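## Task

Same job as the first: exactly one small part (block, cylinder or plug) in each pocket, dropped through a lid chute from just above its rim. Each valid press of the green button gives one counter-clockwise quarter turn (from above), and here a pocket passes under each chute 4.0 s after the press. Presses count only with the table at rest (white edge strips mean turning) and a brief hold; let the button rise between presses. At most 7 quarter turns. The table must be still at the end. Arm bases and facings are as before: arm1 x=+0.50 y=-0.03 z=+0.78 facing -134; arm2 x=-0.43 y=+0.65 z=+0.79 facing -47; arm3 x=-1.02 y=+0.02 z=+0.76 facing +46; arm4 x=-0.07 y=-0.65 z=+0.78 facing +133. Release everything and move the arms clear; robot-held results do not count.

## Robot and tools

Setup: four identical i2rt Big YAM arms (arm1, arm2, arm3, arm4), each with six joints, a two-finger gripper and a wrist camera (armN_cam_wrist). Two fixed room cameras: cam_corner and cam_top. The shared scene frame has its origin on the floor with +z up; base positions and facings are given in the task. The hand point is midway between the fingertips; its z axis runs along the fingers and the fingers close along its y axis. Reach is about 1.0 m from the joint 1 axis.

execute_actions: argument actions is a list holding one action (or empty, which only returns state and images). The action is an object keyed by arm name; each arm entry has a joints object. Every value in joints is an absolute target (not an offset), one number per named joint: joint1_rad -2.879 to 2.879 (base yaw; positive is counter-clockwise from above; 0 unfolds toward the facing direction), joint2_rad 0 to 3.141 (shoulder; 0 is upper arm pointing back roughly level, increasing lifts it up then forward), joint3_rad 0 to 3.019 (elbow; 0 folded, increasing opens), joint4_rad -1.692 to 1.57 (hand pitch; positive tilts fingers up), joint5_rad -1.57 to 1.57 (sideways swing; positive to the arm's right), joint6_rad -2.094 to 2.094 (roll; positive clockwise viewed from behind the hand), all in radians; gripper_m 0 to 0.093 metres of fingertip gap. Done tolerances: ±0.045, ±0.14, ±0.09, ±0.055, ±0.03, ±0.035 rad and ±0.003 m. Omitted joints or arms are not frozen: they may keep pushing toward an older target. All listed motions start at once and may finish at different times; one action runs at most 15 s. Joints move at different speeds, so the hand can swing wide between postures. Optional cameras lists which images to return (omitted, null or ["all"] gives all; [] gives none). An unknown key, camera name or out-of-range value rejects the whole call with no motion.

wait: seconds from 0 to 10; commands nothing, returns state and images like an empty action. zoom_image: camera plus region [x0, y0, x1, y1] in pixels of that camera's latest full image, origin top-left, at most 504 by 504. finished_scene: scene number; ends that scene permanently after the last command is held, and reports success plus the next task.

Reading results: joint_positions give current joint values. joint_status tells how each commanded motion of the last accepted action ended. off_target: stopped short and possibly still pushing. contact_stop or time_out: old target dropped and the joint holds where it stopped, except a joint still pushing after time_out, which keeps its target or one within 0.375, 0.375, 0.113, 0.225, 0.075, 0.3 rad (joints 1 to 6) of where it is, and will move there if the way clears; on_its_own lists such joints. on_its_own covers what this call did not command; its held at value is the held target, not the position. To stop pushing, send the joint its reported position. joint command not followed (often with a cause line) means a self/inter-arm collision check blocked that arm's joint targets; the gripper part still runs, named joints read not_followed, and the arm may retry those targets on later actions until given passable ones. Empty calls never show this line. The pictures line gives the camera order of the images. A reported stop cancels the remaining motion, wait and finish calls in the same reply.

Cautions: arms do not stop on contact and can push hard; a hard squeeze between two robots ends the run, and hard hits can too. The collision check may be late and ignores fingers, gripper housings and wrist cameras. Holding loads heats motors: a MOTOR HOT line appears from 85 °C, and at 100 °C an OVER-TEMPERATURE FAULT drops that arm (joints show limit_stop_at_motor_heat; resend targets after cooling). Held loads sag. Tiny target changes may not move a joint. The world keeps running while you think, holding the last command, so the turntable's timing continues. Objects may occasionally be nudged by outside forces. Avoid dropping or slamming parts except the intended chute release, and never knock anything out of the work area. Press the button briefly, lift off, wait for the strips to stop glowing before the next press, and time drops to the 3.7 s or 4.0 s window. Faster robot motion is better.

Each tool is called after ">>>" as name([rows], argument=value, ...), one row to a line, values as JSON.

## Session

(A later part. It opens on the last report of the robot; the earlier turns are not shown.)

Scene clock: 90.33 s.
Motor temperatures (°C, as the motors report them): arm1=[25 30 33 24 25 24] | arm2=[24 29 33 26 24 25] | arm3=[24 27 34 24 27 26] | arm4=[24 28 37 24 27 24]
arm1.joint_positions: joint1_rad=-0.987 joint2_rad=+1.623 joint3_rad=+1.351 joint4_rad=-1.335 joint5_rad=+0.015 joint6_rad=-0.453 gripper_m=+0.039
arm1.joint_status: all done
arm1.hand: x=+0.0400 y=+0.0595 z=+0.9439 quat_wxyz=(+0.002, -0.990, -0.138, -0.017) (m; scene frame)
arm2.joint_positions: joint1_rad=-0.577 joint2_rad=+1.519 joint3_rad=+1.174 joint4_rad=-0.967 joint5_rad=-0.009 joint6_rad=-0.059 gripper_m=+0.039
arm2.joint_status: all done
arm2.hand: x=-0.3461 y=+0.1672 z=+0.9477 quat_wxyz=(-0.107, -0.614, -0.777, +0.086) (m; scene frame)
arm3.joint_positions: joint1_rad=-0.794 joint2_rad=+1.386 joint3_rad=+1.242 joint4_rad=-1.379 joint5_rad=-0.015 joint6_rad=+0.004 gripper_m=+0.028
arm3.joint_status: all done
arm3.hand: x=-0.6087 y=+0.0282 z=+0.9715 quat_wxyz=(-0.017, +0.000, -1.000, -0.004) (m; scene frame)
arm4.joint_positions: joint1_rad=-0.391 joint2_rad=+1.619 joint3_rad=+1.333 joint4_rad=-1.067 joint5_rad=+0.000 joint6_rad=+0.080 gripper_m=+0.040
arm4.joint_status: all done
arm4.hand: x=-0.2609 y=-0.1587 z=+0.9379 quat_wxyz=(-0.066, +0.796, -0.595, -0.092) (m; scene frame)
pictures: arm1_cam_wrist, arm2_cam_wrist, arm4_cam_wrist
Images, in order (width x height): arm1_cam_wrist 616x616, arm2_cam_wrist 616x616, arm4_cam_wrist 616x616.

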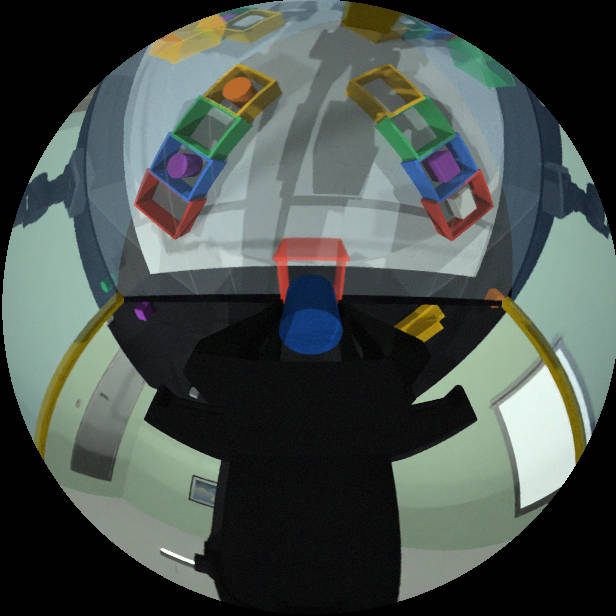

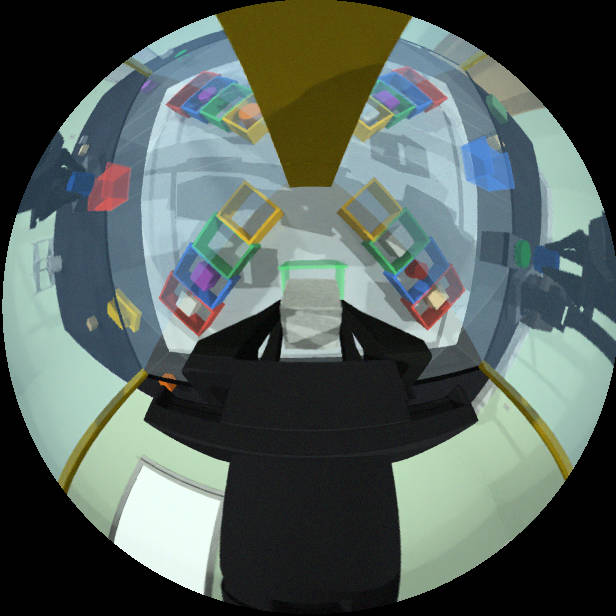

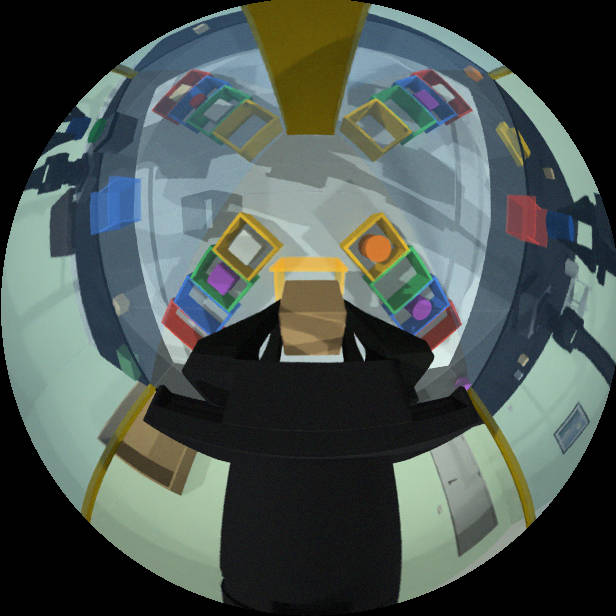

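>>> execute_actions([
  {"arm3":{"joints":{"joint2_rad":1.5}}},
], cameras=[])

>>> execute_actions([
  {"arm3":{"joints":{"joint3_rad":1.4,"joint4_rad":-1.26}}},
], cameras=[])

>>> execute_actions([
  {"arm3":{"joints":{"joint1_rad":-1.064,"joint2_rad":1.57}}},
], cameras=[])

>>> wait(seconds=1.1)

Scene clock: 102.00 s.
Motor temperatures (°C, as the motors report them): arm1=[25 30 33 24 25 24] | arm2=[24 29 33 26 24 25] | arm3=[24 27 34 24 27 26] | arm4=[24 29 38 24 27 24]
arm1.joint_positions: joint1_rad=-0.987 joint2_rad=+1.623 joint3_rad=+1.351 joint4_rad=-1.335 joint5_rad=+0.015 joint6_rad=-0.453 gripper_m=+0.039
arm1.joint_status: not commanded
arm1.hand: x=+0.0400 y=+0.0595 z=+0.9439 quat_wxyz=(+0.002, -0.990, -0.138, -0.017) (m; scene frame)
arm2.joint_positions: joint1_rad=-0.577 joint2_rad=+1.519 joint3_rad=+1.174 joint4_rad=-0.967 joint5_rad=-0.009 joint6_rad=-0.059 gripper_m=+0.039
arm2.joint_status: not commanded
arm2.hand: x=-0.3461 y=+0.1672 z=+0.9477 quat_wxyz=(-0.107, -0.614, -0.777, +0.086) (m; scene frame)
arm3.joint_positions: joint1_rad=-0.794 joint2_rad=+1.461 joint3_rad=+1.251 joint4_rad=-1.387 joint5_rad=-0.015 joint6_rad=+0.004 gripper_m=+0.028
arm3.joint_status: all done
arm3.hand: x=-0.6028 y=+0.0280 z=+0.9456 quat_wxyz=(+0.020, -0.001, -1.000, -0.004) (m; scene frame)
arm4.joint_positions: joint1_rad=-0.391 joint2_rad=+1.619 joint3_rad=+1.333 joint4_rad=-1.067 joint5_rad=+0.000 joint6_rad=+0.080 gripper_m=+0.040
arm4.joint_status: not commanded
arm4.hand: x=-0.2609 y=-0.1587 z=+0.9379 quat_wxyz=(-0.066, +0.796, -0.595, -0.092) (m; scene frame)
pictures: none
No camera images: the call's "cameras" was empty. Leave "cameras" out to get every camera's image.

Scene clock: 102.87 s.
Motor temperatures (°C, as the motors report them): arm1=[25 30 33 24 25 24] | arm2=[24 29 33 26 24 25] | arm3=[24 27 34 24 27 26] | arm4=[24 29 38 24 27 24]
arm1.joint_positions: joint1_rad=-0.987 joint2_rad=+1.623 joint3_rad=+1.351 joint4_rad=-1.335 joint5_rad=+0.015 joint6_rad=-0.453 gripper_m=+0.039
arm1.joint_status: not commanded
arm1.hand: x=+0.0400 y=+0.0595 z=+0.9439 quat_wxyz=(+0.002, -0.990, -0.138, -0.017) (m; scene frame)
arm2.joint_positions: joint1_rad=-0.577 joint2_rad=+1.519 joint3_rad=+1.174 joint4_rad=-0.967 joint5_rad=-0.009 joint6_rad=-0.059 gripper_m=+0.039
arm2.joint_status: not commanded
arm2.hand: x=-0.3461 y=+0.1672 z=+0.9477 quat_wxyz=(-0.107, -0.614, -0.777, +0.086) (m; scene frame)
arm3.joint_positions: joint1_rad=-0.794 joint2_rad=+1.485 joint3_rad=+1.353 joint4_rad=-1.268 joint5_rad=-0.015 joint6_rad=+0.004 gripper_m=+0.028
arm3.joint_status: all done
arm3.hand: x=-0.5397 y=+0.0284 z=+0.9772 quat_wxyz=(-0.079, +0.000, -0.997, -0.004) (m; scene frame)
arm4.joint_positions: joint1_rad=-0.391 joint2_rad=+1.619 joint3_rad=+1.333 joint4_rad=-1.067 joint5_rad=+0.000 joint6_rad=+0.080 gripper_m=+0.040
arm4.joint_status: not commanded
arm4.hand: x=-0.2609 y=-0.1587 z=+0.9379 quat_wxyz=(-0.066, +0.796, -0.595, -0.092) (m; scene frame)
pictures: none
No camera images: the call's "cameras" was empty. Leave "cameras" out to get every camera's image.

Scene clock: 104.10 s.
Motor temperatures (°C, as the motors report them): arm1=[25 30 33 24 25 24] | arm2=[24 29 34 26 24 25] | arm3=[24 27 35 24 27 26] | arm4=[24 29 38 24 27 24]
arm1.joint_positions: joint1_rad=-0.987 joint2_rad=+1.623 joint3_rad=+1.351 joint4_rad=-1.335 joint5_rad=+0.015 joint6_rad=-0.453 gripper_m=+0.039
arm1.joint_status: not commanded
arm1.hand: x=+0.0400 y=+0.0595 z=+0.9439 quat_wxyz=(+0.002, -0.990, -0.138, -0.017) (m; scene frame)
arm2.joint_positions: joint1_rad=-0.577 joint2_rad=+1.519 joint3_rad=+1.174 joint4_rad=-0.967 joint5_rad=-0.009 joint6_rad=-0.059 gripper_m=+0.039
arm2.joint_status: not commanded
arm2.hand: x=-0.3461 y=+0.1672 z=+0.9477 quat_wxyz=(-0.107, -0.614, -0.777, +0.086) (m; scene frame)
arm3.joint_positions: joint1_rad=-1.064 joint2_rad=+1.571 joint3_rad=+1.353 joint4_rad=-1.268 joint5_rad=-0.013 joint6_rad=+0.004 gripper_m=+0.029
arm3.joint_status: all done
arm3.hand: x=-0.5507 y=-0.1010 z=+0.9387 quat_wxyz=(-0.037, -0.134, -0.990, +0.003) (m; scene frame)
arm4.joint_positions: joint1_rad=-0.391 joint2_rad=+1.619 joint3_rad=+1.333 joint4_rad=-1.067 joint5_rad=+0.000 joint6_rad=+0.080 gripper_m=+0.040
arm4.joint_status: not commanded
arm4.hand: x=-0.2609 y=-0.1587 z=+0.9379 quat_wxyz=(-0.066, +0.796, -0.595, -0.092) (m; scene frame)
pictures: none
No camera images: the call's "cameras" was empty. Leave "cameras" out to get every camera's image.

Scene clock: 105.20 s.
Motor temperatures (°C, as the motors report them): arm1=[25 30 33 24 25 24] | arm2=[24 29 34 26 24 25] | arm3=[24 27 35 24 27 26] | arm4=[24 29 38 24 27 24]
arm1.joint_positions: joint1_rad=-0.987 joint2_rad=+1.623 joint3_rad=+1.351 joint4_rad=-1.335 joint5_rad=+0.015 joint6_rad=-0.453 gripper_m=+0.039
arm1.joint_status: not commanded
arm1.hand: x=+0.0400 y=+0.0595 z=+0.9439 quat_wxyz=(+0.002, -0.990, -0.138, -0.017) (m; scene frame)
arm2.joint_positions: joint1_rad=-0.577 joint2_rad=+1.519 joint3_rad=+1.174 joint4_rad=-0.967 joint5_rad=-0.009 joint6_rad=-0.059 gripper_m=+0.039
arm2.joint_status: not commanded
arm2.hand: x=-0.3461 y=+0.1672 z=+0.9477 quat_wxyz=(-0.107, -0.614, -0.777, +0.086) (m; scene frame)
arm3.joint_positions: joint1_rad=-1.064 joint2_rad=+1.571 joint3_rad=+1.353 joint4_rad=-1.268 joint5_rad=-0.013 joint6_rad=+0.004 gripper_m=+0.029
arm3.joint_status: all done
arm3.hand: x=-0.5507 y=-0.1010 z=+0.9387 quat_wxyz=(-0.037, -0.134, -0.990, +0.003) (m; scene frame)
arm4.joint_positions: joint1_rad=-0.391 joint2_rad=+1.619 joint3_rad=+1.333 joint4_rad=-1.067 joint5_rad=+0.000 joint6_rad=+0.080 gripper_m=+0.040
arm4.joint_status: not commanded
arm4.hand: x=-0.2609 y=-0.1587 z=+0.9379 quat_wxyz=(-0.066, +0.796, -0.595, -0.092) (m; scene frame)
wait: 1.10 s; at rest by 0.27 s
pictures: arm1_cam_wrist, arm2_cam_wrist, arm3_cam_wrist, arm4_cam_wrist, cam_corner, cam_top
Images, in order (width x height): arm1_cam_wrist 616x616, arm2_cam_wrist 616x616, arm3_cam_wrist 616x616, arm4_cam_wrist 616x616, cam_corner 672x504, cam_top 672x504.

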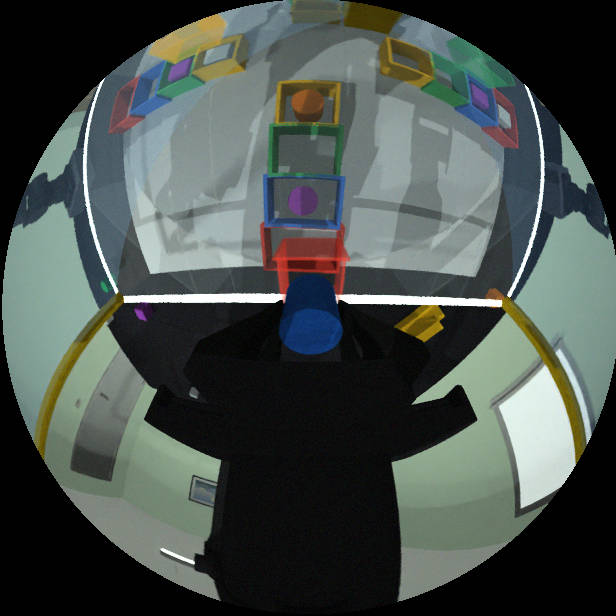

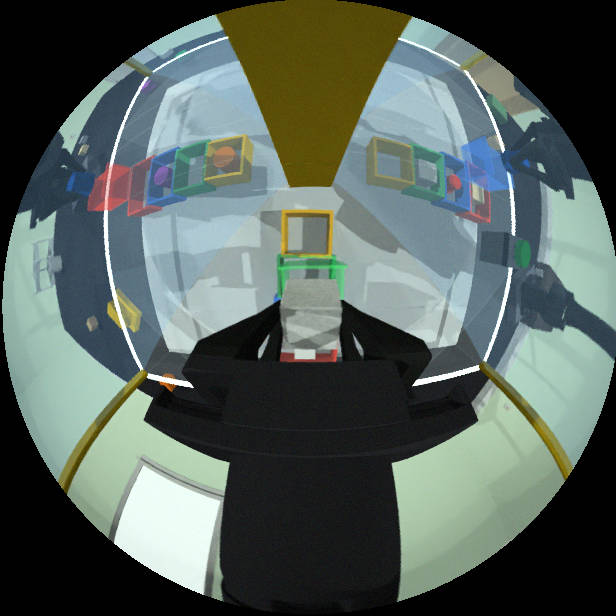

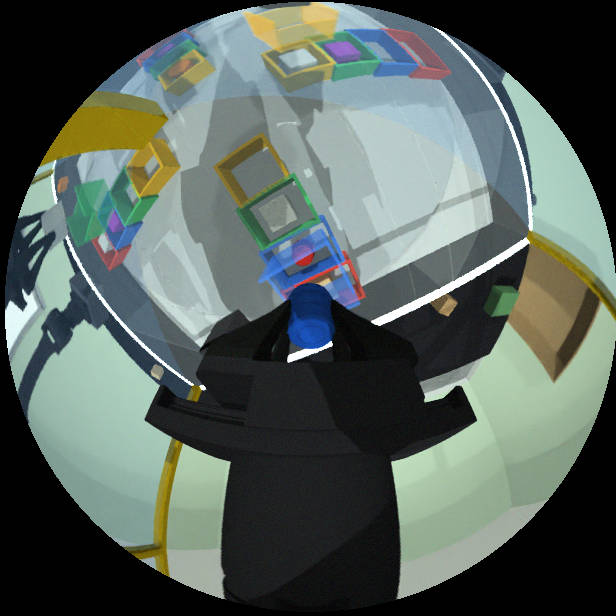

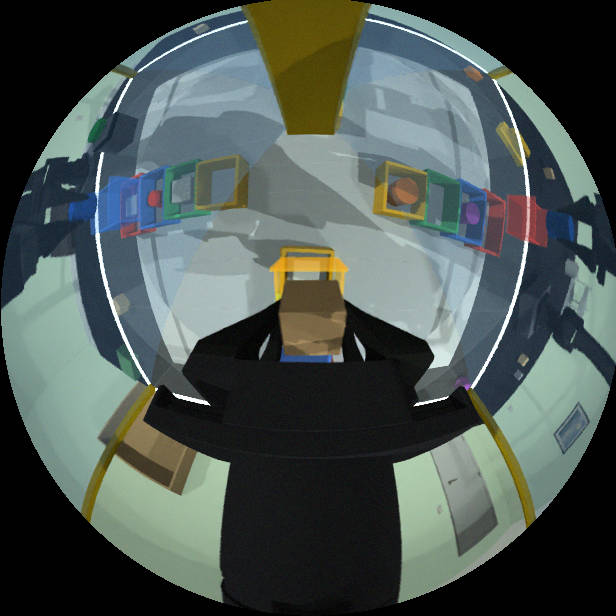

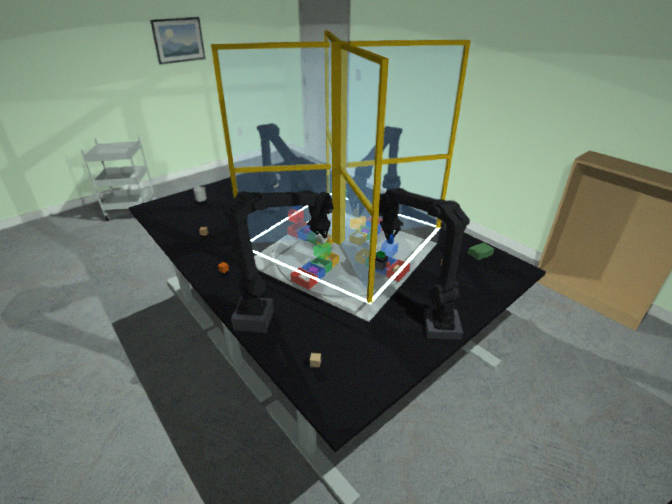

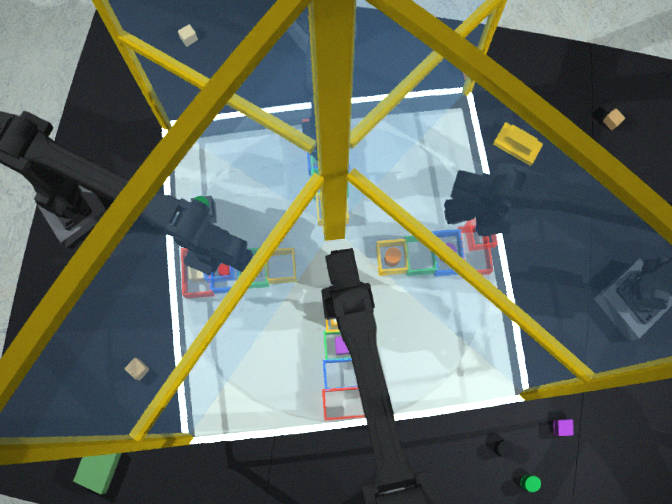

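>>> execute_actions([
  {"arm3":{"joints":{"joint2_rad":1.39}}},
], cameras=[])

>>> execute_actions([
  {"arm3":{"joints":{"joint1_rad":-0.785,"joint3_rad":1.25,"joint4_rad":-1.39}}},
])

Scene clock: 142.50 s.
Motor temperatures (°C, as the motors report them): arm1=[25 30 33 24 25 24] | arm2=[24 30 35 26 24 25] | arm3=[24 28 37 24 27 26] | arm4=[24 29 40 24 27 24]
arm1.joint_positions: joint1_rad=-0.987 joint2_rad=+1.623 joint3_rad=+1.351 joint4_rad=-1.335 joint5_rad=+0.015 joint6_rad=-0.453 gripper_m=+0.039
arm1.joint_status: not commanded
arm1.hand: x=+0.0400 y=+0.0595 z=+0.9439 quat_wxyz=(+0.002, -0.990, -0.138, -0.017) (m; scene frame)
arm2.joint_positions: joint1_rad=-0.577 joint2_rad=+1.519 joint3_rad=+1.174 joint4_rad=-0.967 joint5_rad=-0.009 joint6_rad=-0.059 gripper_m=+0.039
arm2.joint_status: not commanded
arm2.hand: x=-0.3461 y=+0.1672 z=+0.9477 quat_wxyz=(-0.107, -0.614, -0.777, +0.086) (m; scene frame)
arm3.joint_positions: joint1_rad=-1.064 joint2_rad=+1.377 joint3_rad=+1.357 joint4_rad=-1.268 joint5_rad=-0.013 joint6_rad=+0.004 gripper_m=+0.029
arm3.joint_status: all done
arm3.hand: x=-0.5664 y=-0.0958 z=+1.0289 quat_wxyz=(-0.135, -0.132, -0.982, +0.016) (m; scene frame)
arm4.joint_positions: joint1_rad=-0.391 joint2_rad=+1.619 joint3_rad=+1.333 joint4_rad=-1.067 joint5_rad=+0.000 joint6_rad=+0.080 gripper_m=+0.040
arm4.joint_status: not commanded
arm4.hand: x=-0.2609 y=-0.1587 z=+0.9379 quat_wxyz=(-0.066, +0.796, -0.595, -0.092) (m; scene frame)
pictures: none
No camera images: the call's "cameras" was empty. Leave "cameras" out to get every camera's image.

Scene clock: 143.67 s.
Motor temperatures (°C, as the motors report them): arm1=[25 30 33 24 25 24] | arm2=[24 30 35 26 24 25] | arm3=[24 28 37 24 27 26] | arm4=[24 29 40 24 27 24]
arm1.joint_positions: joint1_rad=-0.987 joint2_rad=+1.623 joint3_rad=+1.351 joint4_rad=-1.335 joint5_rad=+0.015 joint6_rad=-0.453 gripper_m=+0.039
arm1.joint_status: not commanded
arm1.hand: x=+0.0400 y=+0.0595 z=+0.9439 quat_wxyz=(+0.002, -0.990, -0.138, -0.017) (m; scene frame)
arm2.joint_positions: joint1_rad=-0.577 joint2_rad=+1.519 joint3_rad=+1.174 joint4_rad=-0.967 joint5_rad=-0.009 joint6_rad=-0.059 gripper_m=+0.039
arm2.joint_status: not commanded
arm2.hand: x=-0.3461 y=+0.1672 z=+0.9477 quat_wxyz=(-0.107, -0.614, -0.777, +0.086) (m; scene frame)
arm3.joint_positions: joint1_rad=-0.780 joint2_rad=+1.384 joint3_rad=+1.249 joint4_rad=-1.383 joint5_rad=-0.016 joint6_rad=+0.004 gripper_m=+0.029
arm3.joint_status: all done
arm3.hand: x=-0.6076 y=+0.0342 z=+0.9751 quat_wxyz=(-0.020, +0.007, -1.000, -0.005) (m; scene frame)
arm4.joint_positions: joint1_rad=-0.391 joint2_rad=+1.619 joint3_rad=+1.333 joint4_rad=-1.067 joint5_rad=+0.000 joint6_rad=+0.080 gripper_m=+0.040
arm4.joint_status: not commanded
arm4.hand: x=-0.2609 y=-0.1587 z=+0.9379 quat_wxyz=(-0.066, +0.796, -0.595, -0.092) (m; scene frame)
pictures: arm1_cam_wrist, arm2_cam_wrist, arm3_cam_wrist, arm4_cam_wrist, cam_corner, cam_top
Images, in order (width x height): arm1_cam_wrist 616x616, arm2_cam_wrist 616x616, arm3_cam_wrist 616x616, arm4_cam_wrist 616x616, cam_corner 672x504, cam_top 672x504.

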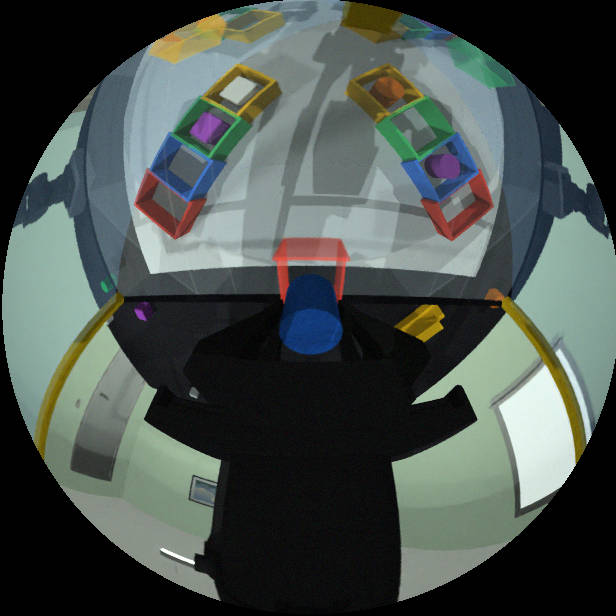

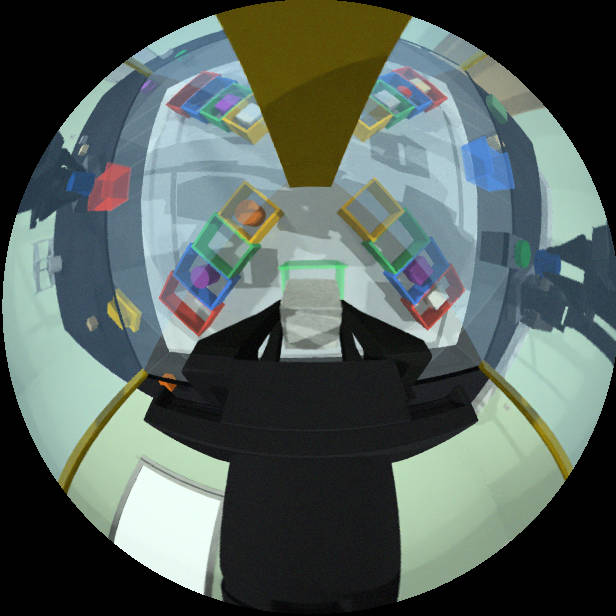

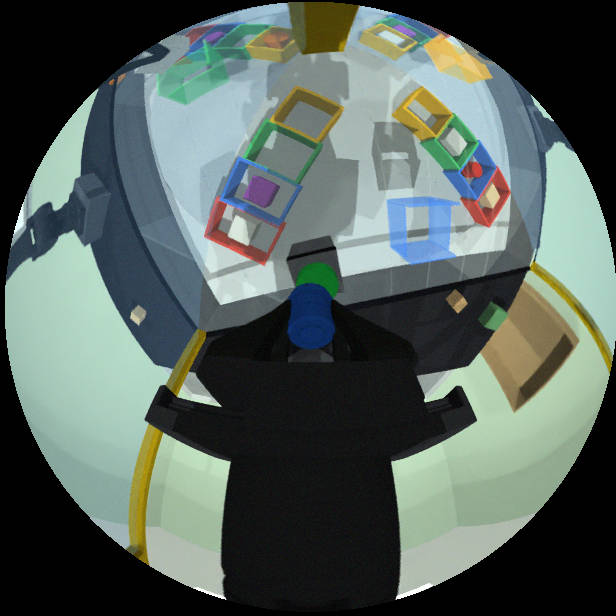

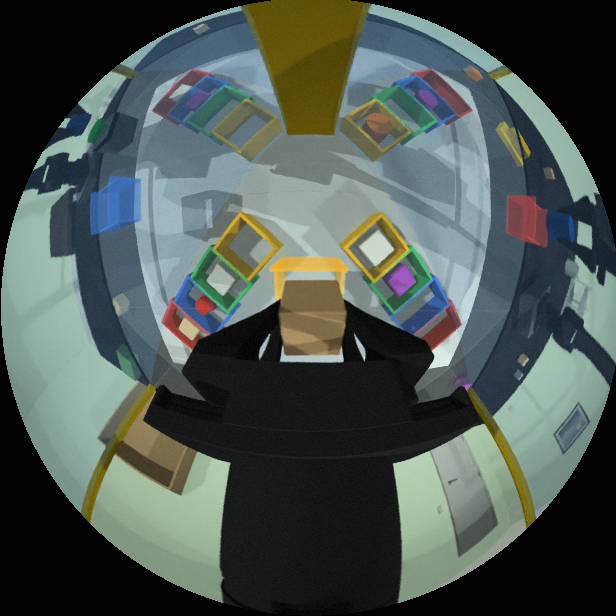

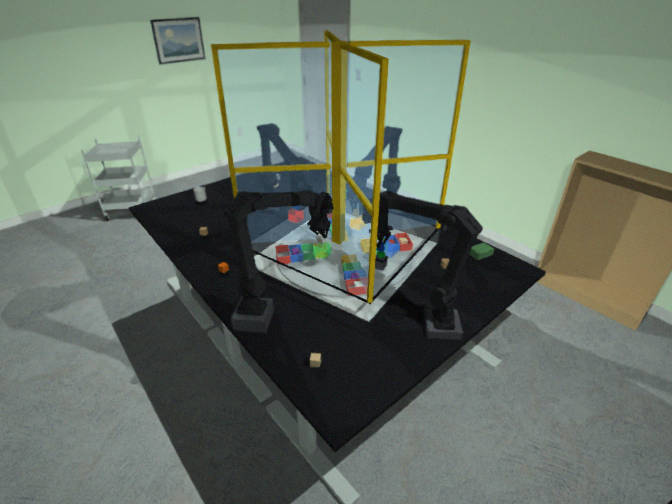

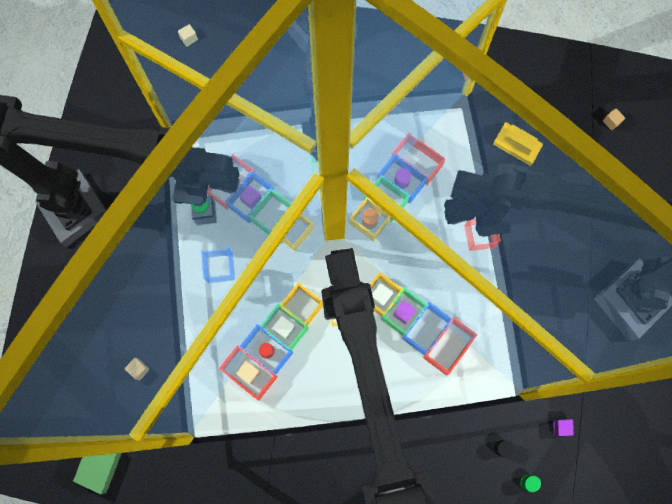

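>>> execute_actions([
  {"arm3":{"joints":{"joint2_rad":1.5,"joint1_rad":-0.795}}},
], cameras=[])

>>> wait(seconds=2.97)

>>> execute_actions([
  {"arm1":{"joints":{"gripper_m":0.09}},"arm2":{"joints":{"gripper_m":0.09}},"arm4":{"joints":{"gripper_m":0.09}},"arm3":{"joints":{"joint2_rad":1.39}}},
], cameras=[])

>>> execute_actions([
  {"arm1":{"joints":{"joint2_rad":0.85,"joint3_rad":0.93,"joint4_rad":-1.5}},"arm2":{"joints":{"joint2_rad":0.85,"joint3_rad":0.93,"joint4_rad":-1.5}},"arm4":{"joints":{"joint2_rad":0.85,"joint3_rad":0.93,"joint4_rad":-1.5}}},
], cameras=["cam_top"])

>>> execute_actions([
  {"arm1":{"joints":{"joint1_rad":-2.24,"joint6_rad":0}},"arm2":{"joints":{"joint1_rad":-2.17}},"arm4":{"joints":{"joint1_rad":-1.94}}},
], cameras=[])

>>> execute_actions([
  {"arm1":{"joints":{"joint2_rad":1.84,"joint3_rad":1.4,"joint4_rad":-1.06}},"arm2":{"joints":{"joint2_rad":1.55,"joint3_rad":0.92,"joint4_rad":-0.93}},"arm4":{"joints":{"joint2_rad":1.42,"joint3_rad":0.89,"joint4_rad":-1.0}}},
])

Scene clock: 158.73 s.
Motor temperatures (°C, as the motors report them): arm1=[25 30 33 24 25 24] | arm2=[24 30 35 26 24 25] | arm3=[24 27 35 24 27 26] | arm4=[24 29 40 24 27 24]
arm1.joint_positions: joint1_rad=-0.987 joint2_rad=+1.623 joint3_rad=+1.351 joint4_rad=-1.335 joint5_rad=+0.015 joint6_rad=-0.453 gripper_m=+0.039
arm1.joint_status: not commanded
arm1.hand: x=+0.0400 y=+0.0595 z=+0.9439 quat_wxyz=(+0.002, -0.990, -0.138, -0.017) (m; scene frame)
arm2.joint_positions: joint1_rad=-0.577 joint2_rad=+1.519 joint3_rad=+1.174 joint4_rad=-0.967 joint5_rad=-0.009 joint6_rad=-0.059 gripper_m=+0.039
arm2.joint_status: not commanded
arm2.hand: x=-0.3461 y=+0.1672 z=+0.9477 quat_wxyz=(-0.107, -0.614, -0.777, +0.086) (m; scene frame)
arm3.joint_positions: joint1_rad=-0.788 joint2_rad=+1.468 joint3_rad=+1.256 joint4_rad=-1.395 joint5_rad=-0.015 joint6_rad=+0.004 gripper_m=+0.029
arm3.joint_status: all done
arm3.hand: x=-0.6025 y=+0.0305 z=+0.9450 quat_wxyz=(+0.024, +0.002, -1.000, -0.004) (m; scene frame)
arm4.joint_positions: joint1_rad=-0.391 joint2_rad=+1.619 joint3_rad=+1.333 joint4_rad=-1.067 joint5_rad=+0.000 joint6_rad=+0.080 gripper_m=+0.040
arm4.joint_status: not commanded
arm4.hand: x=-0.2609 y=-0.1587 z=+0.9379 quat_wxyz=(-0.066, +0.796, -0.595, -0.092) (m; scene frame)
pictures: none
No camera images: the call's "cameras" was empty. Leave "cameras" out to get every camera's image.

Scene clock: 161.73 s.
Motor temperatures (°C, as the motors report them): arm1=[25 30 33 24 25 24] | arm2=[24 30 35 26 24 25] | arm3=[24 27 35 24 27 26] | arm4=[24 29 41 24 27 24]
arm1.joint_positions: joint1_rad=-0.987 joint2_rad=+1.623 joint3_rad=+1.351 joint4_rad=-1.335 joint5_rad=+0.015 joint6_rad=-0.453 gripper_m=+0.039
arm1.joint_status: not commanded
arm1.hand: x=+0.0400 y=+0.0595 z=+0.9439 quat_wxyz=(+0.002, -0.990, -0.138, -0.017) (m; scene frame)
arm2.joint_positions: joint1_rad=-0.577 joint2_rad=+1.519 joint3_rad=+1.174 joint4_rad=-0.967 joint5_rad=-0.009 joint6_rad=-0.059 gripper_m=+0.039
arm2.joint_status: not commanded
arm2.hand: x=-0.3461 y=+0.1672 z=+0.9477 quat_wxyz=(-0.107, -0.614, -0.777, +0.086) (m; scene frame)
arm3.joint_positions: joint1_rad=-0.788 joint2_rad=+1.468 joint3_rad=+1.256 joint4_rad=-1.395 joint5_rad=-0.015 joint6_rad=+0.004 gripper_m=+0.029
arm3.joint_status: all done
arm3.hand: x=-0.6025 y=+0.0305 z=+0.9450 quat_wxyz=(+0.024, +0.002, -1.000, -0.004) (m; scene frame)
arm4.joint_positions: joint1_rad=-0.391 joint2_rad=+1.619 joint3_rad=+1.333 joint4_rad=-1.067 joint5_rad=+0.000 joint6_rad=+0.080 gripper_m=+0.040
arm4.joint_status: not commanded
arm4.hand: x=-0.2609 y=-0.1587 z=+0.9379 quat_wxyz=(-0.066, +0.796, -0.595, -0.092) (m; scene frame)
wait: 3.00 s; at rest by 0.27 s
pictures: arm1_cam_wrist, arm2_cam_wrist, arm3_cam_wrist, arm4_cam_wrist, cam_corner, cam_top
Images, in order (width x height): arm1_cam_wrist 616x616, arm2_cam_wrist 616x616, arm3_cam_wrist 616x616, arm4_cam_wrist 616x616, cam_corner 672x504, cam_top 672x504.

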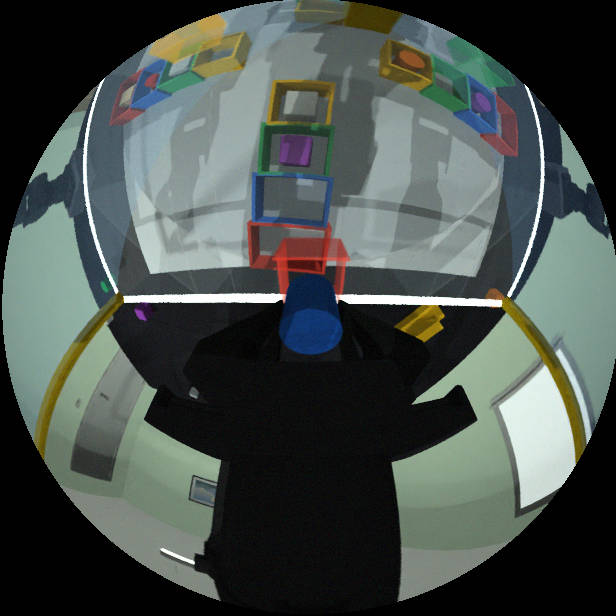

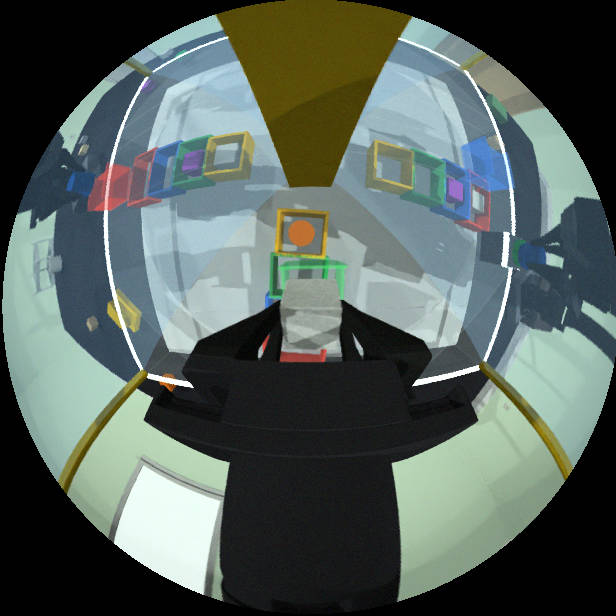

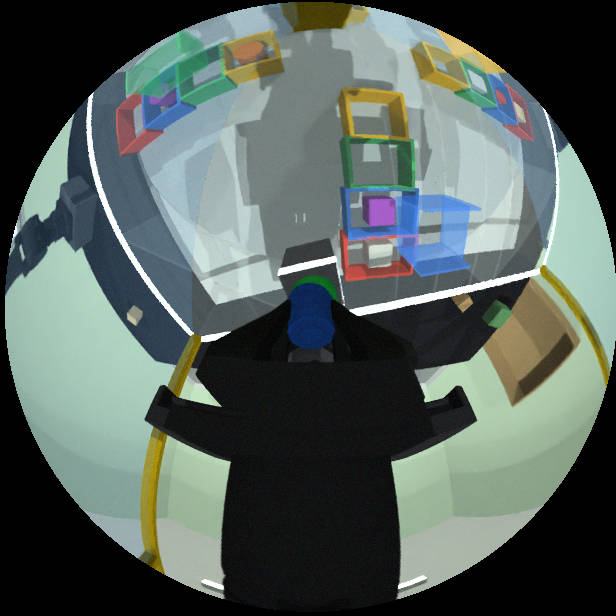

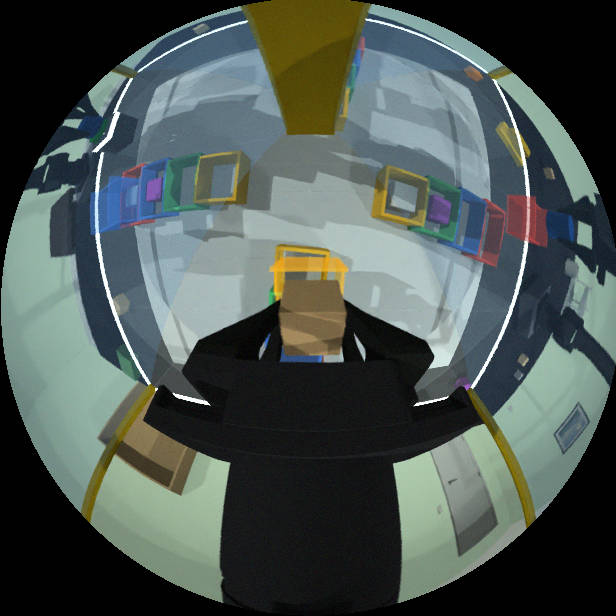

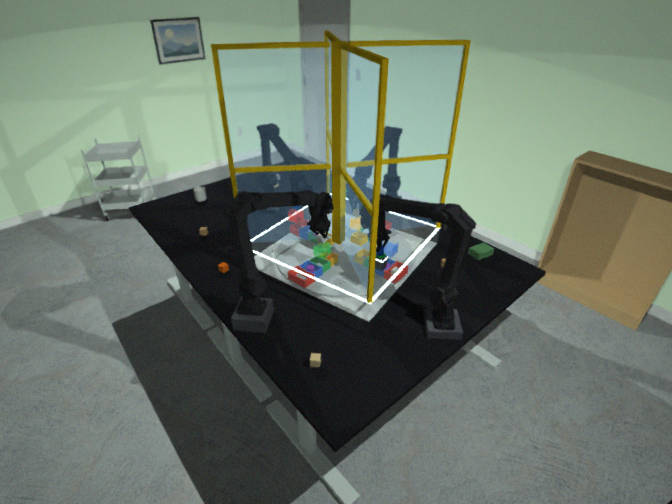

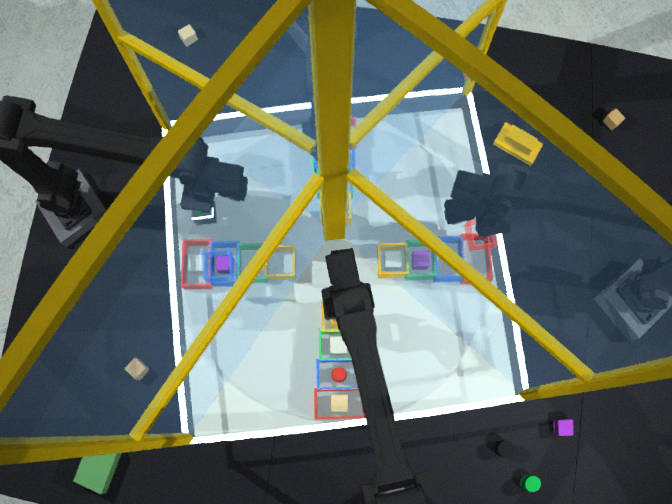

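Scene clock: 162.57 s.
Motor temperatures (°C, as the motors report them): arm1=[25 30 33 24 25 24] | arm2=[24 30 35 26 24 25] | arm3=[24 27 35 24 27 26] | arm4=[24 29 41 24 27 24]
arm1.joint_positions: joint1_rad=-0.987 joint2_rad=+1.623 joint3_rad=+1.351 joint4_rad=-1.335 joint5_rad=+0.015 joint6_rad=-0.453 gripper_m=+0.090
arm1.joint_status: all done
arm1.hand: x=+0.0400 y=+0.0595 z=+0.9439 quat_wxyz=(+0.002, -0.990, -0.138, -0.017) (m; scene frame)
arm2.joint_positions: joint1_rad=-0.577 joint2_rad=+1.519 joint3_rad=+1.174 joint4_rad=-0.967 joint5_rad=-0.009 joint6_rad=-0.059 gripper_m=+0.090
arm2.joint_status: all done
arm2.hand: x=-0.3461 y=+0.1672 z=+0.9477 quat_wxyz=(-0.107, -0.614, -0.777, +0.086) (m; scene frame)
arm3.joint_positions: joint1_rad=-0.788 joint2_rad=+1.403 joint3_rad=+1.256 joint4_rad=-1.394 joint5_rad=-0.015 joint6_rad=+0.004 gripper_m=+0.029
arm3.joint_status: all done
arm3.hand: x=-0.6066 y=+0.0306 z=+0.9701 quat_wxyz=(-0.008, +0.003, -1.000, -0.004) (m; scene frame)
arm4.joint_positions: joint1_rad=-0.391 joint2_rad=+1.619 joint3_rad=+1.333 joint4_rad=-1.067 joint5_rad=+0.000 joint6_rad=+0.080 gripper_m=+0.090
arm4.joint_status: all done
arm4.hand: x=-0.2609 y=-0.1587 z=+0.9379 quat_wxyz=(-0.066, +0.796, -0.595, -0.092) (m; scene frame)
pictures: none
No camera images: the call's "cameras" was empty. Leave "cameras" out to get every camera's image.

Scene clock: 164.07 s.
Motor temperatures (°C, as the motors report them): arm1=[25 30 33 24 25 24] | arm2=[24 30 35 26 24 25] | arm3=[24 27 35 24 27 26] | arm4=[24 29 40 24 27 24]
arm1.joint_positions: joint1_rad=-0.987 joint2_rad=+0.842 joint3_rad=+0.930 joint4_rad=-1.494 joint5_rad=+0.015 joint6_rad=-0.453 gripper_m=+0.090
arm1.joint_status: all done
arm1.hand: x=+0.2644 y=+0.0195 z=+1.0354 quat_wxyz=(+0.033, -0.987, -0.136, +0.079) (m; scene frame)
arm2.joint_positions: joint1_rad=-0.577 joint2_rad=+0.839 joint3_rad=+0.934 joint4_rad=-1.486 joint5_rad=-0.009 joint6_rad=-0.059 gripper_m=+0.090
arm2.joint_status: all done
arm2.hand: x=-0.3900 y=+0.4140 z=+1.0501 quat_wxyz=(-0.077, -0.617, -0.781, +0.059) (m; scene frame)
arm3.joint_positions: joint1_rad=-0.788 joint2_rad=+1.403 joint3_rad=+1.256 joint4_rad=-1.394 joint5_rad=-0.015 joint6_rad=+0.004 gripper_m=+0.029
arm3.joint_status: not commanded
arm3.hand: x=-0.6066 y=+0.0306 z=+0.9701 quat_wxyz=(-0.008, +0.003, -1.000, -0.004) (m; scene frame)
arm4.joint_positions: joint1_rad=-0.391 joint2_rad=+0.844 joint3_rad=+0.924 joint4_rad=-1.489 joint5_rad=+0.000 joint6_rad=+0.080 gripper_m=+0.090
arm4.joint_status: all done
arm4.hand: x=-0.1596 y=-0.4273 z=+1.0249 quat_wxyz=(-0.051, +0.798, -0.597, -0.068) (m; scene frame)
pictures: cam_top
Images, in order (width x height): cam_top 672x504.

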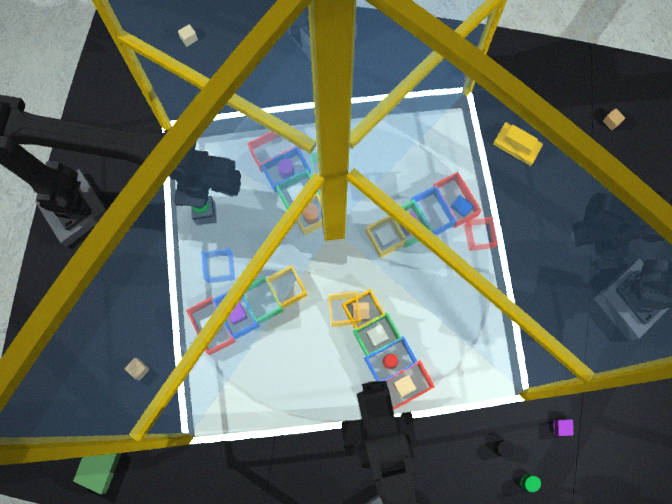

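Scene clock: 165.87 s.
Motor temperatures (°C, as the motors report them): arm1=[25 30 33 24 25 24] | arm2=[24 30 34 26 24 25] | arm3=[24 27 35 24 27 26] | arm4=[24 29 40 24 27 24]
arm1.joint_positions: joint1_rad=-2.230 joint2_rad=+0.845 joint3_rad=+0.930 joint4_rad=-1.494 joint5_rad=+0.015 joint6_rad=-0.017 gripper_m=+0.090
arm1.joint_status: all done
arm1.hand: x=+0.4679 y=+0.2131 z=+1.0337 quat_wxyz=(+0.057, -0.761, +0.644, +0.058) (m; scene frame)
arm2.joint_positions: joint1_rad=-2.160 joint2_rad=+0.843 joint3_rad=+0.934 joint4_rad=-1.486 joint5_rad=-0.009 joint6_rad=-0.059 gripper_m=+0.090
arm2.joint_status: all done
arm2.hand: x=-0.6738 y=+0.6134 z=+1.0444 quat_wxyz=(-0.016, -0.990, -0.109, +0.085) (m; scene frame)
arm3.joint_positions: joint1_rad=-0.788 joint2_rad=+1.403 joint3_rad=+1.256 joint4_rad=-1.394 joint5_rad=-0.015 joint6_rad=+0.004 gripper_m=+0.029
arm3.joint_status: not commanded
arm3.hand: x=-0.6066 y=+0.0306 z=+0.9701 quat_wxyz=(-0.008, +0.003, -1.000, -0.004) (m; scene frame)
arm4.joint_positions: joint1_rad=-1.930 joint2_rad=+0.847 joint3_rad=+0.924 joint4_rad=-1.489 joint5_rad=+0.000 joint6_rad=+0.079 gripper_m=+0.090
arm4.joint_status: all done
arm4.hand: x=+0.1491 y=-0.5598 z=+1.0255 quat_wxyz=(-0.083, +0.157, -0.984, -0.023) (m; scene frame)
pictures: none
No camera images: the call's "cameras" was empty. Leave "cameras" out to get every camera's image.

Scene clock: 167.63 s.
Motor temperatures (°C, as the motors report them): arm1=[25 30 33 24 25 24] | arm2=[24 30 34 26 24 25] | arm3=[24 27 35 24 27 26] | arm4=[24 29 40 24 27 24]
arm1.joint_positions: joint1_rad=-2.230 joint2_rad=+1.843 joint3_rad=+1.383 joint4_rad=-1.063 joint5_rad=+0.015 joint6_rad=-0.017 gripper_m=+0.090
arm1.joint_status: all done
arm1.hand: x=+0.4217 y=+0.5113 z=+0.8467 quat_wxyz=(+0.020, -0.764, +0.645, +0.015) (m; scene frame)
arm2.joint_positions: joint1_rad=-2.160 joint2_rad=+1.548 joint3_rad=+0.922 joint4_rad=-0.945 joint5_rad=-0.009 joint6_rad=-0.059 gripper_m=+0.090
arm2.joint_status: all done
arm2.hand: x=-0.8171 y=+0.5868 z=+0.8336 quat_wxyz=(-0.012, -0.994, -0.110, -0.003) (m; scene frame)
arm3.joint_positions: joint1_rad=-0.788 joint2_rad=+1.403 joint3_rad=+1.256 joint4_rad=-1.394 joint5_rad=-0.015 joint6_rad=+0.004 gripper_m=+0.029
arm3.joint_status: not commanded
arm3.hand: x=-0.6066 y=+0.0306 z=+0.9701 quat_wxyz=(-0.008, +0.003, -1.000, -0.004) (m; scene frame)
arm4.joint_positions: joint1_rad=-1.930 joint2_rad=+1.432 joint3_rad=+0.880 joint4_rad=-1.015 joint5_rad=+0.000 joint6_rad=+0.079 gripper_m=+0.090
arm4.joint_status: all done
arm4.hand: x=+0.2623 y=-0.5110 z=+0.8500 quat_wxyz=(-0.007, +0.158, -0.987, -0.005) (m; scene frame)
pictures: arm1_cam_wrist, arm2_cam_wrist, arm3_cam_wrist, arm4_cam_wrist, cam_corner, cam_top
Images, in order (width x height): arm1_cam_wrist 616x616, arm2_cam_wrist 616x616, arm3_cam_wrist 616x616, arm4_cam_wrist 616x616, cam_corner 672x504, cam_top 672x504.

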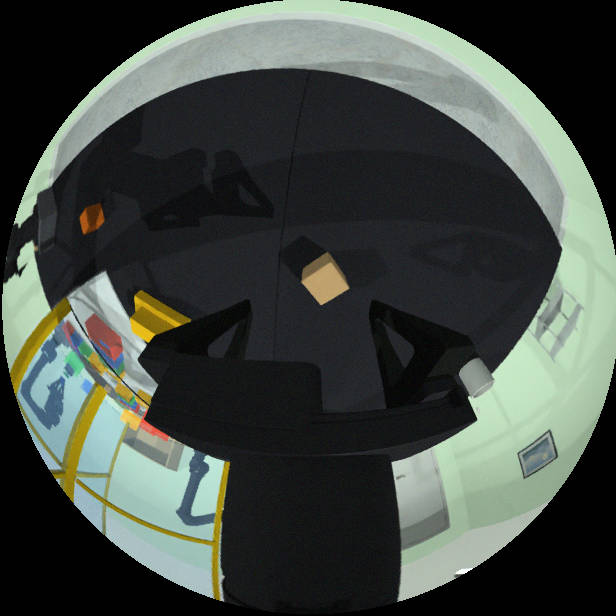

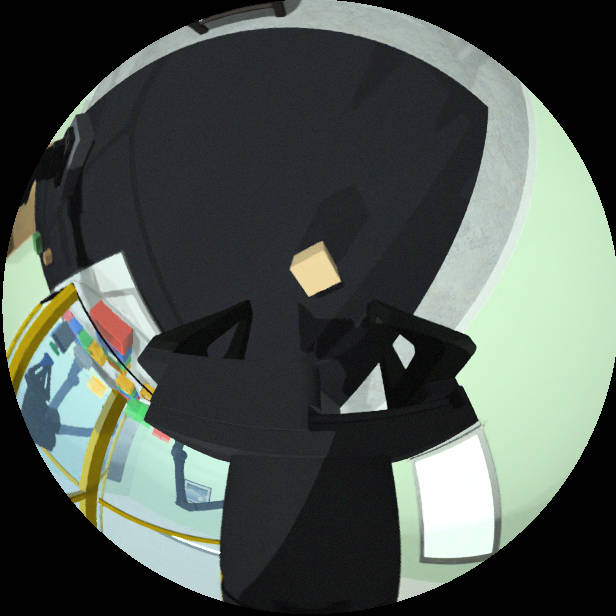

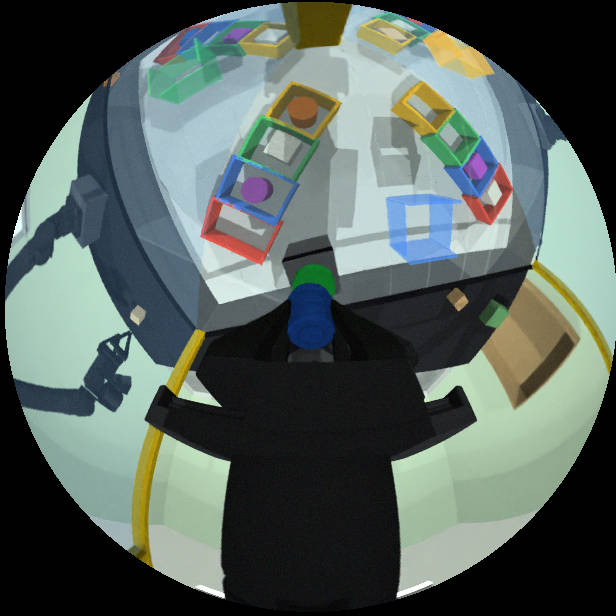

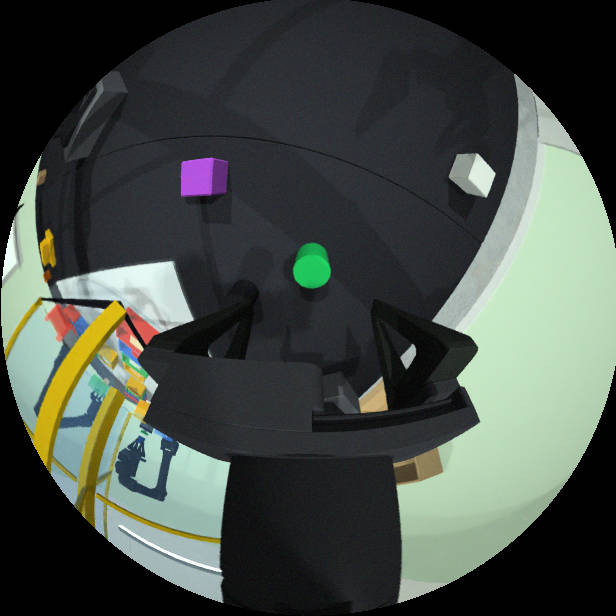

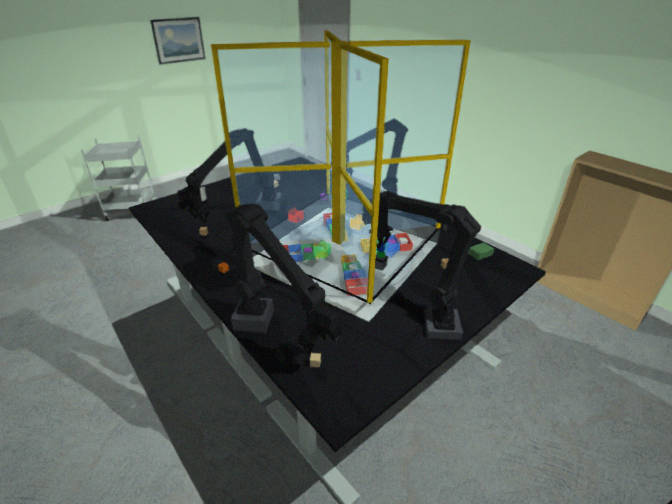

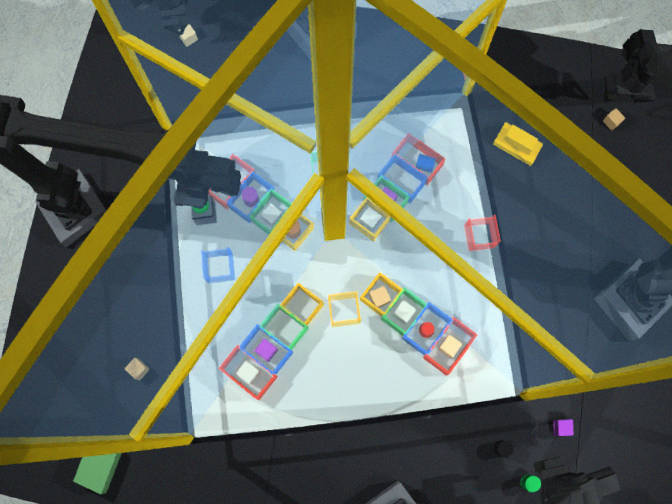

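>>> execute_actions([
  {"arm1":{"joints":{"joint1_rad":-2.27,"joint6_rad":-0.53,"joint2_rad":1.945,"joint3_rad":1.278,"joint4_rad":-0.85}},"arm2":{"joints":{"joint1_rad":-2.187,"joint6_rad":-0.5,"joint2_rad":1.715,"joint3_rad":0.863,"joint4_rad":-0.7}},"arm4":{"joints":{"gripper_m":0.072,"joint2_rad":1.63,"joint3_rad":0.795,"joint4_rad":-0.71}}},
], cameras=["arm1_cam_wrist","arm2_cam_wrist","arm4_cam_wrist"])

Scene clock: 181.77 s.
Motor temperatures (°C, as the motors report them): arm1=[25 31 33 24 25 24] | arm2=[24 30 33 26 24 25] | arm3=[24 27 34 24 27 26] | arm4=[24 29 38 24 27 24]
arm1.joint_positions: joint1_rad=-2.262 joint2_rad=+1.953 joint3_rad=+1.267 joint4_rad=-0.861 joint5_rad=+0.015 joint6_rad=-0.512 gripper_m=+0.090
arm1.joint_status: all done
arm1.hand: x=+0.4406 y=+0.4977 z=+0.7534 quat_wxyz=(+0.012, -0.891, +0.453, +0.002) (m; scene frame)
arm2.joint_positions: joint1_rad=-2.175 joint2_rad=+1.721 joint3_rad=+0.864 joint4_rad=-0.715 joint5_rad=-0.009 joint6_rad=-0.487 gripper_m=+0.090
arm2.joint_status: all done
arm2.hand: x=-0.8218 y=+0.5906 z=+0.7525 quat_wxyz=(-0.012, -0.950, -0.312, -0.001) (m; scene frame)
arm3.joint_positions: joint1_rad=-0.788 joint2_rad=+1.403 joint3_rad=+1.256 joint4_rad=-1.394 joint5_rad=-0.015 joint6_rad=+0.004 gripper_m=+0.029
arm3.joint_status: not commanded
arm3.hand: x=-0.6066 y=+0.0306 z=+0.9701 quat_wxyz=(-0.008, +0.003, -1.000, -0.004) (m; scene frame)
arm4.joint_positions: joint1_rad=-1.930 joint2_rad=+1.646 joint3_rad=+0.782 joint4_rad=-0.725 joint5_rad=+0.000 joint6_rad=+0.079 gripper_m=+0.072
arm4.joint_status: all done
arm4.hand: x=+0.2622 y=-0.5104 z=+0.7478 quat_wxyz=(+0.003, +0.158, -0.987, -0.003) (m; scene frame)
pictures: arm1_cam_wrist, arm2_cam_wrist, arm4_cam_wrist
Images, in order (width x height): arm1_cam_wrist 616x616, arm2_cam_wrist 616x616, arm4_cam_wrist 616x616.

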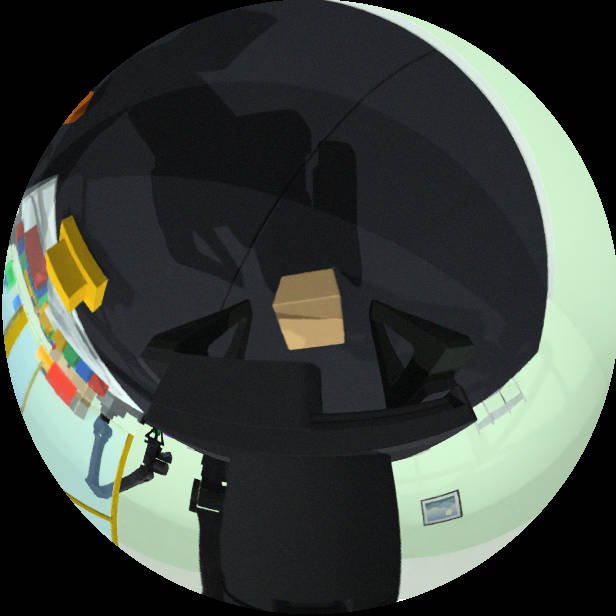

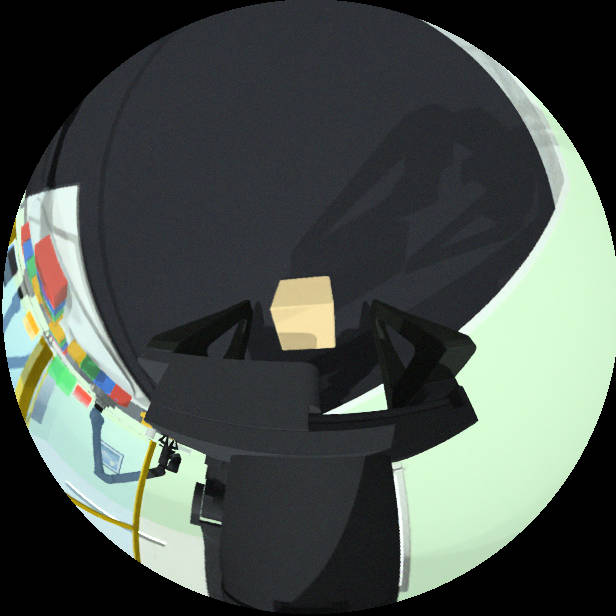

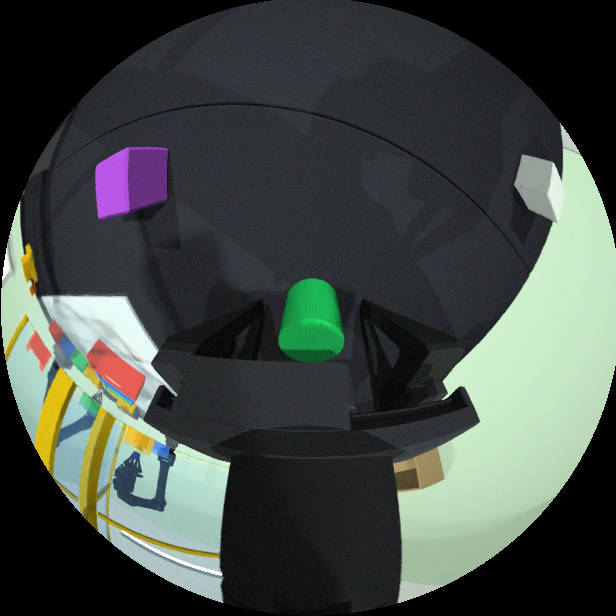

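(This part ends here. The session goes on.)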